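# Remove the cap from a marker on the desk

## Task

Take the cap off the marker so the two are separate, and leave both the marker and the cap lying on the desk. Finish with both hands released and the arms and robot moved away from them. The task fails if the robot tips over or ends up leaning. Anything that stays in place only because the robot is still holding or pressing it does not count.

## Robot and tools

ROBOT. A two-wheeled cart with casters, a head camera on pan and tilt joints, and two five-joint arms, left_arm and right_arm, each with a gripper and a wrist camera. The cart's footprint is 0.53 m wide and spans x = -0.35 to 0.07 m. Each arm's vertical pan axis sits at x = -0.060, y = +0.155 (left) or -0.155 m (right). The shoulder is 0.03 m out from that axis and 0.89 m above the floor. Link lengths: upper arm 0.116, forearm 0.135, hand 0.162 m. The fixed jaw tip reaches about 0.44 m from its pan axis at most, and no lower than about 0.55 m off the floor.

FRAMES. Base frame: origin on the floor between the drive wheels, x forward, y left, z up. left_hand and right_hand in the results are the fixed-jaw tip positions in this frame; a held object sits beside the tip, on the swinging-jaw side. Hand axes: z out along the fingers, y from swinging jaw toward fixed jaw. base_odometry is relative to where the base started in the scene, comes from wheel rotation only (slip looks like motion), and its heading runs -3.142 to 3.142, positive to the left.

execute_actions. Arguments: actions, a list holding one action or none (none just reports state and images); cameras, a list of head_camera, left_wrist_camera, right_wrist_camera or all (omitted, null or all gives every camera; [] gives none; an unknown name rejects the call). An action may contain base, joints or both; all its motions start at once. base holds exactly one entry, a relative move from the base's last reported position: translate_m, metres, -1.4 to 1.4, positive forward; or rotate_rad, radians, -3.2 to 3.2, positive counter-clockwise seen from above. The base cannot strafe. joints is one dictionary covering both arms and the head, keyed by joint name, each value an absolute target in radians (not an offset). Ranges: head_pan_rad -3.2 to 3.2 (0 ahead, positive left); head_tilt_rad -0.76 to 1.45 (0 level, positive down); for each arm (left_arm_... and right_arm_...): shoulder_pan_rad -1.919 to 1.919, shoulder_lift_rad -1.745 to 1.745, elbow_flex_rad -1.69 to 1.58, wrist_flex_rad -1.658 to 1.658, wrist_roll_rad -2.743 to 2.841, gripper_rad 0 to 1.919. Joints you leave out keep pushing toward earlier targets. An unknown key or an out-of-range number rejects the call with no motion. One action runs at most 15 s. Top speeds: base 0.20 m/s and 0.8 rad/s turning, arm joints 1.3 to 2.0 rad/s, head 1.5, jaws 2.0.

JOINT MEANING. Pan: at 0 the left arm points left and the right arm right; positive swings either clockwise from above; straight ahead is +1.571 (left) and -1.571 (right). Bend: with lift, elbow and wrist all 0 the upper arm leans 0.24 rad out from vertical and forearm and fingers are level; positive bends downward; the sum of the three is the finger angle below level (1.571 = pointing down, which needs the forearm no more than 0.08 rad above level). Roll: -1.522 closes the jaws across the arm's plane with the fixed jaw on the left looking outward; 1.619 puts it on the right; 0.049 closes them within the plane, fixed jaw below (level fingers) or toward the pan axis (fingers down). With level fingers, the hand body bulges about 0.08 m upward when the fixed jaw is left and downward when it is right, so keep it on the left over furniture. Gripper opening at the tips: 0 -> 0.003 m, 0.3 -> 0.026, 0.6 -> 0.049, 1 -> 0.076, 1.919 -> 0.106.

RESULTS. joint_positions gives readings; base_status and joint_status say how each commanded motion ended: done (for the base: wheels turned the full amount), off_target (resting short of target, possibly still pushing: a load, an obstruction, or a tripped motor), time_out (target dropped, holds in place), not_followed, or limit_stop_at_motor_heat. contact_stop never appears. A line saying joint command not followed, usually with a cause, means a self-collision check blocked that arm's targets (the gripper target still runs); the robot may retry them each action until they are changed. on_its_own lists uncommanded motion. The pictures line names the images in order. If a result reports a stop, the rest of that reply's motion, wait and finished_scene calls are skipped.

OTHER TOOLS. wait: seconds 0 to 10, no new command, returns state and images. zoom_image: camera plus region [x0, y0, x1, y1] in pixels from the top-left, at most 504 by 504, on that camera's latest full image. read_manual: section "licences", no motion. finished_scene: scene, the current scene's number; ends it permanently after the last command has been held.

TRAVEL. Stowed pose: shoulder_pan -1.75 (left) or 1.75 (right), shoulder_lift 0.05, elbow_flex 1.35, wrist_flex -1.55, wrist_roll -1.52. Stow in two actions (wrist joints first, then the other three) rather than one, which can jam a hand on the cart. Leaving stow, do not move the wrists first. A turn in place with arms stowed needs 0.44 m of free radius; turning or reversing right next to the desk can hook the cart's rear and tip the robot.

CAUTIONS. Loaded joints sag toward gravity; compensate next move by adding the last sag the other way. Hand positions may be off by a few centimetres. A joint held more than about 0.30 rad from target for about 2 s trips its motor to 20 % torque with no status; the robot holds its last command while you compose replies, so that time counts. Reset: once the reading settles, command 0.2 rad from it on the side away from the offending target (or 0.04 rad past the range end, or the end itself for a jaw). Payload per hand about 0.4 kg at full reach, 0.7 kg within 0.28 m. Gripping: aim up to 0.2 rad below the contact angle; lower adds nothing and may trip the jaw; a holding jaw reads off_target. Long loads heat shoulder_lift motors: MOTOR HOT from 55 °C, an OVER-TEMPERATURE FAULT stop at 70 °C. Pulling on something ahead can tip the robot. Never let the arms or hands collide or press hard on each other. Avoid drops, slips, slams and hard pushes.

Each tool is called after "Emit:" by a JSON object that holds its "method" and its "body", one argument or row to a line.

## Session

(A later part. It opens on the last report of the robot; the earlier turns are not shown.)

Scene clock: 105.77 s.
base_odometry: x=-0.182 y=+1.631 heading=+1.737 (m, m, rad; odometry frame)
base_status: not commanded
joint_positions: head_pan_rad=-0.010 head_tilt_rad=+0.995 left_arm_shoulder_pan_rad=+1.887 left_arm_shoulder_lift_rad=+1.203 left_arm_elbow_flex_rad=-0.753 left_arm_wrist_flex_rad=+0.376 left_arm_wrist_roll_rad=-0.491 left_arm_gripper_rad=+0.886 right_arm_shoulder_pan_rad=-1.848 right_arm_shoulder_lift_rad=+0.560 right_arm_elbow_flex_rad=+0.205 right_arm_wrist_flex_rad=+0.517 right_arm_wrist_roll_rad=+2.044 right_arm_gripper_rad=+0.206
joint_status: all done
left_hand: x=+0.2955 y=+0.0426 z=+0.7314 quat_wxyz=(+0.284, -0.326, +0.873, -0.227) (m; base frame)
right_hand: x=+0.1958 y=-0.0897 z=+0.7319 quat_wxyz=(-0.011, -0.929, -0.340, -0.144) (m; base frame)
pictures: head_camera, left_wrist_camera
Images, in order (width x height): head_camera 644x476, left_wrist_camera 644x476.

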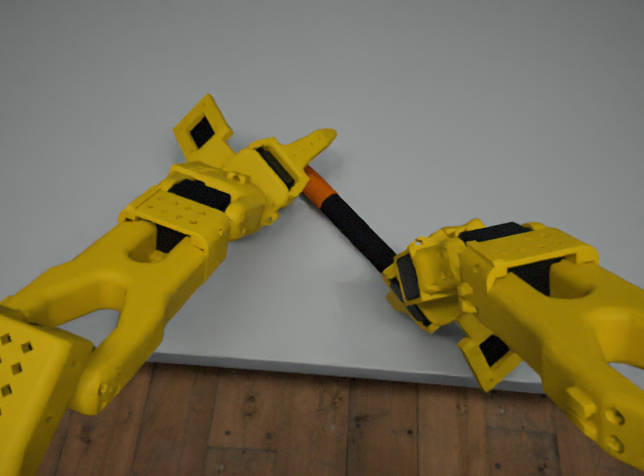

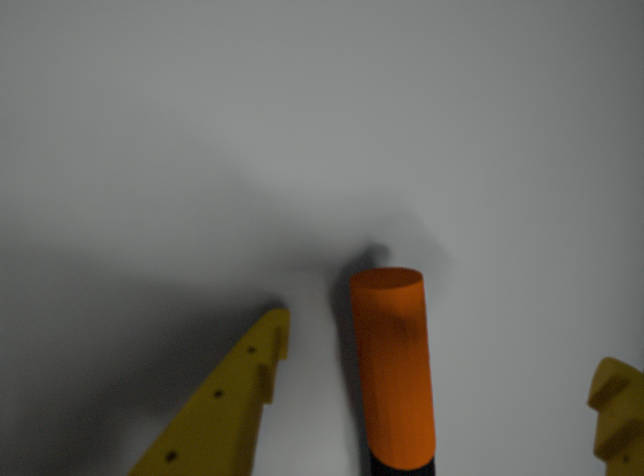

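Raise more and pan it back left.

Emit:
{"method": "execute_actions", "body": {
  "actions": [
    {"joints":{"right_arm_shoulder_pan_rad":-1.91,"right_arm_shoulder_lift_rad":0.4,"right_arm_wrist_flex_rad":0.62}}
  ],
  "cameras": []
}}

Emit:
{"method": "execute_actions", "body": {
  "actions": [
    {"joints":{"left_arm_gripper_rad":0.05}}
  ],
  "cameras": ["head_camera","left_wrist_camera"]
}}

Scene clock: 109.53 s.
base_odometry: x=-0.182 y=+1.631 heading=+1.737 (m, m, rad; odometry frame)
base_status: not commanded
joint_positions: head_pan_rad=-0.010 head_tilt_rad=+0.995 left_arm_shoulder_pan_rad=+1.887 left_arm_shoulder_lift_rad=+1.203 left_arm_elbow_flex_rad=-0.753 left_arm_wrist_flex_rad=+0.376 left_arm_wrist_roll_rad=-0.491 left_arm_gripper_rad=+0.888 right_arm_shoulder_pan_rad=-1.896 right_arm_shoulder_lift_rad=+0.459 right_arm_elbow_flex_rad=+0.206 right_arm_wrist_flex_rad=+0.618 right_arm_wrist_roll_rad=+2.044 right_arm_gripper_rad=+0.206
joint_status: all done
joint sent to its limit — the command would take right_arm_shoulder_pan_rad past its lower limit, so that joint was sent only as far as its limit.
left_hand: x=+0.2955 y=+0.0426 z=+0.7314 quat_wxyz=(+0.284, -0.326, +0.873, -0.227) (m; base frame)
right_hand: x=+0.1921 y=-0.0777 z=+0.7503 quat_wxyz=(-0.007, -0.921, -0.362, -0.143) (m; base frame)
pictures: none
No camera images: the call's "cameras" was empty. Leave "cameras" out to get every camera's image.

Scene clock: 110.50 s.
base_odometry: x=-0.182 y=+1.631 heading=+1.737 (m, m, rad; odometry frame)
base_status: not commanded
joint_positions: head_pan_rad=-0.010 head_tilt_rad=+0.995 left_arm_shoulder_pan_rad=+1.888 left_arm_shoulder_lift_rad=+1.203 left_arm_elbow_flex_rad=-0.753 left_arm_wrist_flex_rad=+0.376 left_arm_wrist_roll_rad=-0.491 left_arm_gripper_rad=+0.156 right_arm_shoulder_pan_rad=-1.910 right_arm_shoulder_lift_rad=+0.459 right_arm_elbow_flex_rad=+0.220 right_arm_wrist_flex_rad=+0.621 right_arm_wrist_roll_rad=+2.048 right_arm_gripper_rad=+0.206
joint_status: left_arm_gripper_rad off_target (ended at +0.156, target +0.050)
left_hand: x=+0.2953 y=+0.0421 z=+0.7314 quat_wxyz=(+0.284, -0.325, +0.873, -0.227) (m; base frame)
right_hand: x=+0.1875 y=-0.0754 z=+0.7481 quat_wxyz=(-0.006, -0.919, -0.371, -0.135) (m; base frame)
pictures: head_camera, left_wrist_camera
Images, in order (width x height): head_camera 644x476, left_wrist_camera 644x476.

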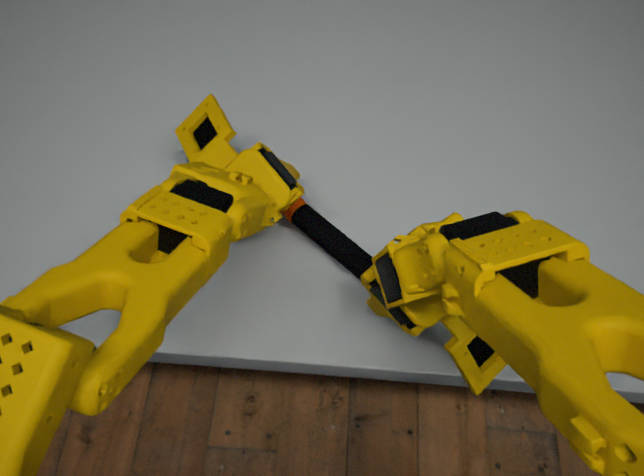

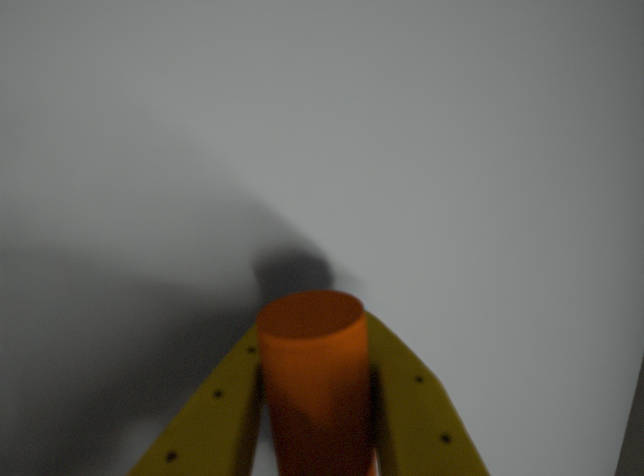

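Pull apart.

Emit:
{"method": "execute_actions", "body": {
  "actions": [
    {"joints":{"left_arm_gripper_rad":0.0,"left_arm_shoulder_pan_rad":1.78,"right_arm_shoulder_pan_rad":-1.72,"right_arm_elbow_flex_rad":0.38,"right_arm_wrist_flex_rad":0.5}}
  ],
  "cameras": ["head_camera"]
}}

Scene clock: 115.40 s.
base_odometry: x=-0.182 y=+1.631 heading=+1.737 (m, m, rad; odometry frame)
base_status: not commanded
joint_positions: head_pan_rad=-0.010 head_tilt_rad=+0.995 left_arm_shoulder_pan_rad=+1.839 left_arm_shoulder_lift_rad=+1.203 left_arm_elbow_flex_rad=-0.753 left_arm_wrist_flex_rad=+0.376 left_arm_wrist_roll_rad=-0.491 left_arm_gripper_rad=+0.098 right_arm_shoulder_pan_rad=-1.816 right_arm_shoulder_lift_rad=+0.448 right_arm_elbow_flex_rad=+0.396 right_arm_wrist_flex_rad=+0.501 right_arm_wrist_roll_rad=+2.054 right_arm_gripper_rad=+0.208
joint_status: left_arm_shoulder_pan_rad off_target (ended at +1.840, target +1.780); left_arm_gripper_rad off_target (ended at +0.098, target +0.000); right_arm_shoulder_pan_rad off_target (ended at -1.817, target -1.720); the others done
left_hand: x=+0.3004 y=+0.0596 z=+0.7314 quat_wxyz=(+0.289, -0.347, +0.865, -0.220) (m; base frame)
right_hand: x=+0.1717 y=-0.1044 z=+0.7302 quat_wxyz=(-0.011, -0.937, -0.332, -0.112) (m; base frame)
pictures: head_camera
Images, in order (width x height): head_camera 644x476.

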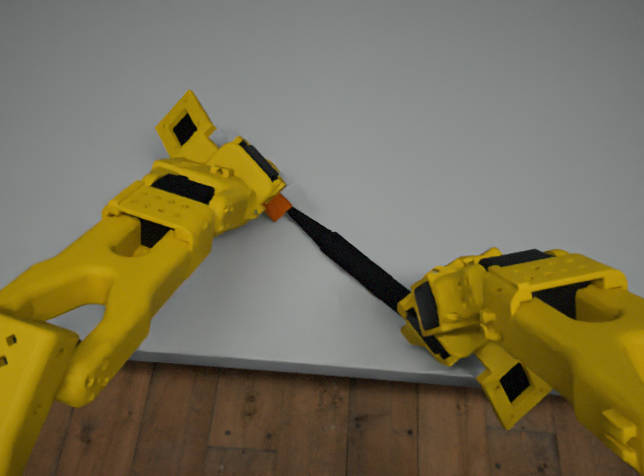

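Nearly off; separate further, then put marker back inward.

Emit:
{"method": "execute_actions", "body": {
  "actions": [
    {"joints":{"left_arm_shoulder_pan_rad":1.55}}
  ],
  "cameras": []
}}

Emit:
{"method": "execute_actions", "body": {
  "actions": [
    {"joints":{"left_arm_gripper_rad":0.8,"right_arm_shoulder_pan_rad":-1.8,"right_arm_shoulder_lift_rad":0.64,"right_arm_elbow_flex_rad":0.1,"right_arm_wrist_flex_rad":0.46}}
  ],
  "cameras": []
}}

Emit:
{"method": "execute_actions", "body": {
  "actions": [
    {"joints":{"right_arm_gripper_rad":0.8}}
  ],
  "cameras": []
}}

Emit:
{"method": "execute_actions", "body": {
  "actions": [
    {"joints":{"left_arm_shoulder_lift_rad":0.3,"right_arm_shoulder_lift_rad":0.0,"right_arm_shoulder_pan_rad":-1.4}}
  ],
  "cameras": ["head_camera"]
}}

Scene clock: 122.77 s.
base_odometry: x=-0.182 y=+1.631 heading=+1.737 (m, m, rad; odometry frame)
base_status: not commanded
joint_positions: head_pan_rad=-0.010 head_tilt_rad=+0.995 left_arm_shoulder_pan_rad=+1.568 left_arm_shoulder_lift_rad=+1.203 left_arm_elbow_flex_rad=-0.753 left_arm_wrist_flex_rad=+0.376 left_arm_wrist_roll_rad=-0.491 left_arm_gripper_rad=+0.097 right_arm_shoulder_pan_rad=-1.730 right_arm_shoulder_lift_rad=+0.447 right_arm_elbow_flex_rad=+0.396 right_arm_wrist_flex_rad=+0.501 right_arm_wrist_roll_rad=+2.054 right_arm_gripper_rad=+0.205
joint_status: all done
on_its_own: right_arm_shoulder_pan_rad moved +0.086 to your old target -1.720
left_hand: x=+0.3128 y=+0.1598 z=+0.7314 quat_wxyz=(+0.316, -0.460, +0.810, -0.179) (m; base frame)
right_hand: x=+0.1755 y=-0.1245 z=+0.7305 quat_wxyz=(-0.015, -0.950, -0.291, -0.112) (m; base frame)
pictures: none
No camera images: the call's "cameras" was empty. Leave "cameras" out to get every camera's image.

Scene clock: 123.70 s.
base_odometry: x=-0.182 y=+1.631 heading=+1.737 (m, m, rad; odometry frame)
base_status: not commanded
joint_positions: head_pan_rad=-0.010 head_tilt_rad=+0.995 left_arm_shoulder_pan_rad=+1.568 left_arm_shoulder_lift_rad=+1.203 left_arm_elbow_flex_rad=-0.753 left_arm_wrist_flex_rad=+0.376 left_arm_wrist_roll_rad=-0.491 left_arm_gripper_rad=+0.786 right_arm_shoulder_pan_rad=-1.789 right_arm_shoulder_lift_rad=+0.656 right_arm_elbow_flex_rad=+0.131 right_arm_wrist_flex_rad=+0.469 right_arm_wrist_roll_rad=+2.054 right_arm_gripper_rad=+0.205
joint_status: all done
left_hand: x=+0.3128 y=+0.1598 z=+0.7314 quat_wxyz=(+0.316, -0.460, +0.810, -0.179) (m; base frame)
right_hand: x=+0.2084 y=-0.1030 z=+0.7228 quat_wxyz=(-0.017, -0.935, -0.317, -0.156) (m; base frame)
pictures: none
No camera images: the call's "cameras" was empty. Leave "cameras" out to get every camera's image.

Scene clock: 124.63 s.
base_odometry: x=-0.182 y=+1.631 heading=+1.737 (m, m, rad; odometry frame)
base_status: not commanded
joint_positions: head_pan_rad=-0.010 head_tilt_rad=+0.995 left_arm_shoulder_pan_rad=+1.568 left_arm_shoulder_lift_rad=+1.203 left_arm_elbow_flex_rad=-0.753 left_arm_wrist_flex_rad=+0.376 left_arm_wrist_roll_rad=-0.491 left_arm_gripper_rad=+0.788 right_arm_shoulder_pan_rad=-1.789 right_arm_shoulder_lift_rad=+0.657 right_arm_elbow_flex_rad=+0.129 right_arm_wrist_flex_rad=+0.469 right_arm_wrist_roll_rad=+2.054 right_arm_gripper_rad=+0.788
joint_status: all done
left_hand: x=+0.3128 y=+0.1598 z=+0.7314 quat_wxyz=(+0.316, -0.460, +0.810, -0.179) (m; base frame)
right_hand: x=+0.2085 y=-0.1030 z=+0.7227 quat_wxyz=(-0.017, -0.935, -0.317, -0.156) (m; base frame)
pictures: none
No camera images: the call's "cameras" was empty. Leave "cameras" out to get every camera's image.

Scene clock: 125.97 s.
base_odometry: x=-0.182 y=+1.631 heading=+1.737 (m, m, rad; odometry frame)
base_status: not commanded
joint_positions: head_pan_rad=-0.010 head_tilt_rad=+0.995 left_arm_shoulder_pan_rad=+1.562 left_arm_shoulder_lift_rad=+0.347 left_arm_elbow_flex_rad=-0.742 left_arm_wrist_flex_rad=+0.378 left_arm_wrist_roll_rad=-0.491 left_arm_gripper_rad=+0.788 right_arm_shoulder_pan_rad=-1.413 right_arm_shoulder_lift_rad=+0.051 right_arm_elbow_flex_rad=+0.129 right_arm_wrist_flex_rad=+0.469 right_arm_wrist_roll_rad=+2.054 right_arm_gripper_rad=+0.789
joint_status: all done
left_hand: x=+0.3182 y=+0.1621 z=+1.0427 quat_wxyz=(+0.622, -0.348, +0.609, -0.349) (m; base frame)
right_hand: x=+0.2625 y=-0.2138 z=+0.8916 quat_wxyz=(-0.130, -0.887, -0.124, -0.425) (m; base frame)
pictures: head_camera
Images, in order (width x height): head_camera 644x476.

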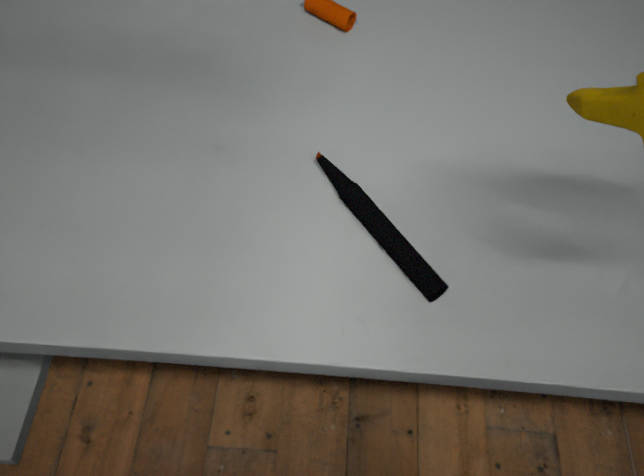

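Emit:
{"method": "wait", "body": {
  "seconds": 3
}}

Emit:
{"method": "execute_actions", "body": {
  "actions": [
    {"joints":{"head_tilt_rad":0.6}}
  ],
  "cameras": ["head_camera"]
}}

Scene clock: 130.80 s.
base_odometry: x=-0.182 y=+1.631 heading=+1.737 (m, m, rad; odometry frame)
base_status: not commanded
joint_positions: head_pan_rad=-0.010 head_tilt_rad=+0.995 left_arm_shoulder_pan_rad=+1.562 left_arm_shoulder_lift_rad=+0.347 left_arm_elbow_flex_rad=-0.742 left_arm_wrist_flex_rad=+0.378 left_arm_wrist_roll_rad=-0.491 left_arm_gripper_rad=+0.788 right_arm_shoulder_pan_rad=-1.413 right_arm_shoulder_lift_rad=+0.051 right_arm_elbow_flex_rad=+0.129 right_arm_wrist_flex_rad=+0.469 right_arm_wrist_roll_rad=+2.054 right_arm_gripper_rad=+0.789
joint_status: all done
left_hand: x=+0.3182 y=+0.1621 z=+1.0427 quat_wxyz=(+0.622, -0.348, +0.609, -0.349) (m; base frame)
right_hand: x=+0.2625 y=-0.2138 z=+0.8916 quat_wxyz=(-0.130, -0.887, -0.124, -0.425) (m; base frame)
wait: 3.00 s; at rest from the start
pictures: head_camera, left_wrist_camera, right_wrist_camera
Images, in order (width x height): head_camera 644x476, left_wrist_camera 644x476, right_wrist_camera 644x476.

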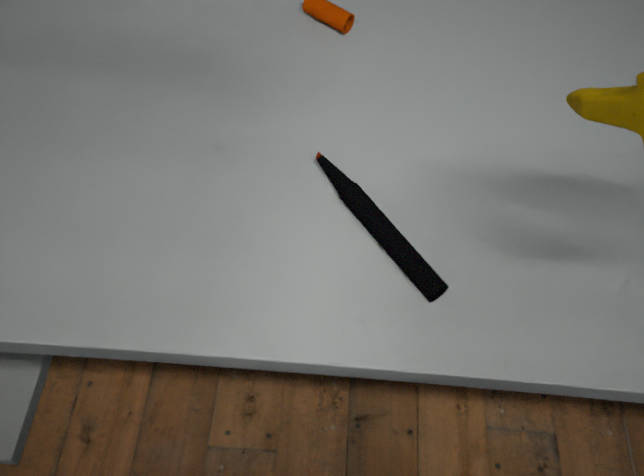

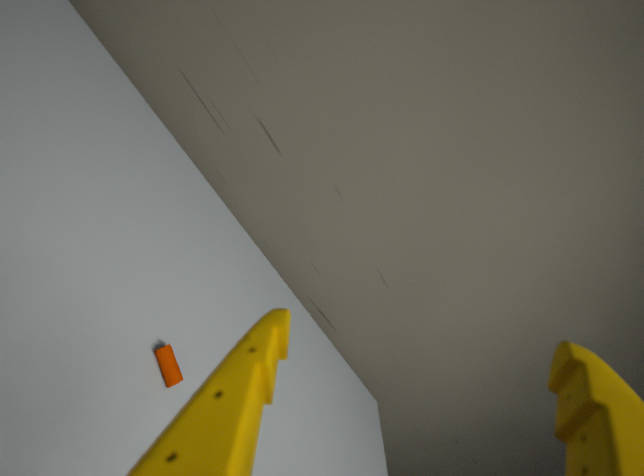

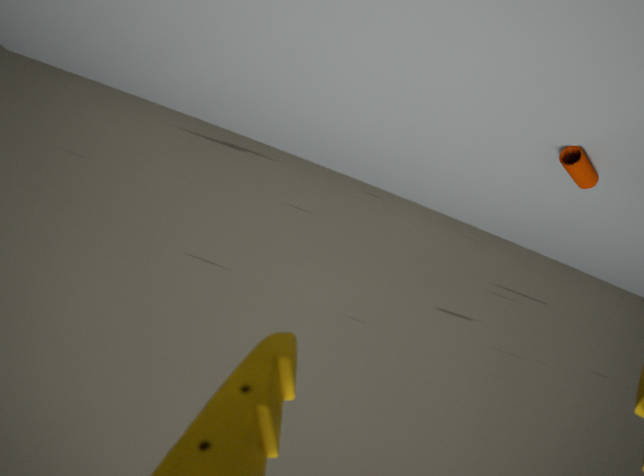

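Scene clock: 131.83 s.
base_odometry: x=-0.182 y=+1.631 heading=+1.737 (m, m, rad; odometry frame)
base_status: not commanded
joint_positions: head_pan_rad=-0.010 head_tilt_rad=+0.614 left_arm_shoulder_pan_rad=+1.562 left_arm_shoulder_lift_rad=+0.347 left_arm_elbow_flex_rad=-0.742 left_arm_wrist_flex_rad=+0.378 left_arm_wrist_roll_rad=-0.491 left_arm_gripper_rad=+0.788 right_arm_shoulder_pan_rad=-1.413 right_arm_shoulder_lift_rad=+0.051 right_arm_elbow_flex_rad=+0.129 right_arm_wrist_flex_rad=+0.469 right_arm_wrist_roll_rad=+2.054 right_arm_gripper_rad=+0.789
joint_status: all done
left_hand: x=+0.3182 y=+0.1621 z=+1.0427 quat_wxyz=(+0.622, -0.348, +0.609, -0.349) (m; base frame)
right_hand: x=+0.2625 y=-0.2138 z=+0.8916 quat_wxyz=(-0.130, -0.887, -0.124, -0.425) (m; base frame)
pictures: head_camera
Images, in order (width x height): head_camera 644x476.

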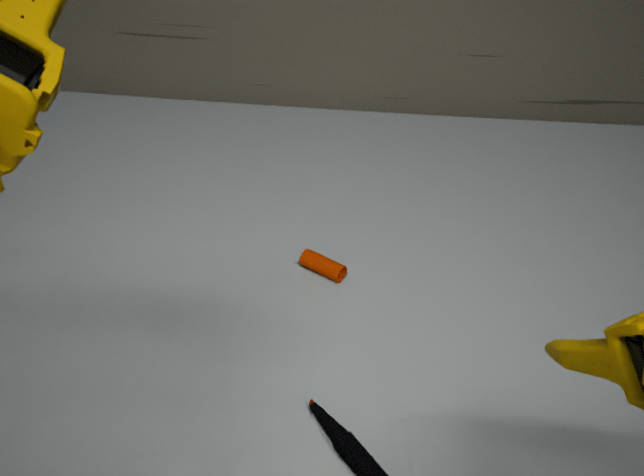

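Emit:
{"method": "finished_scene", "body": {
  "scene": 1
}}

The scene is finished: the task was done.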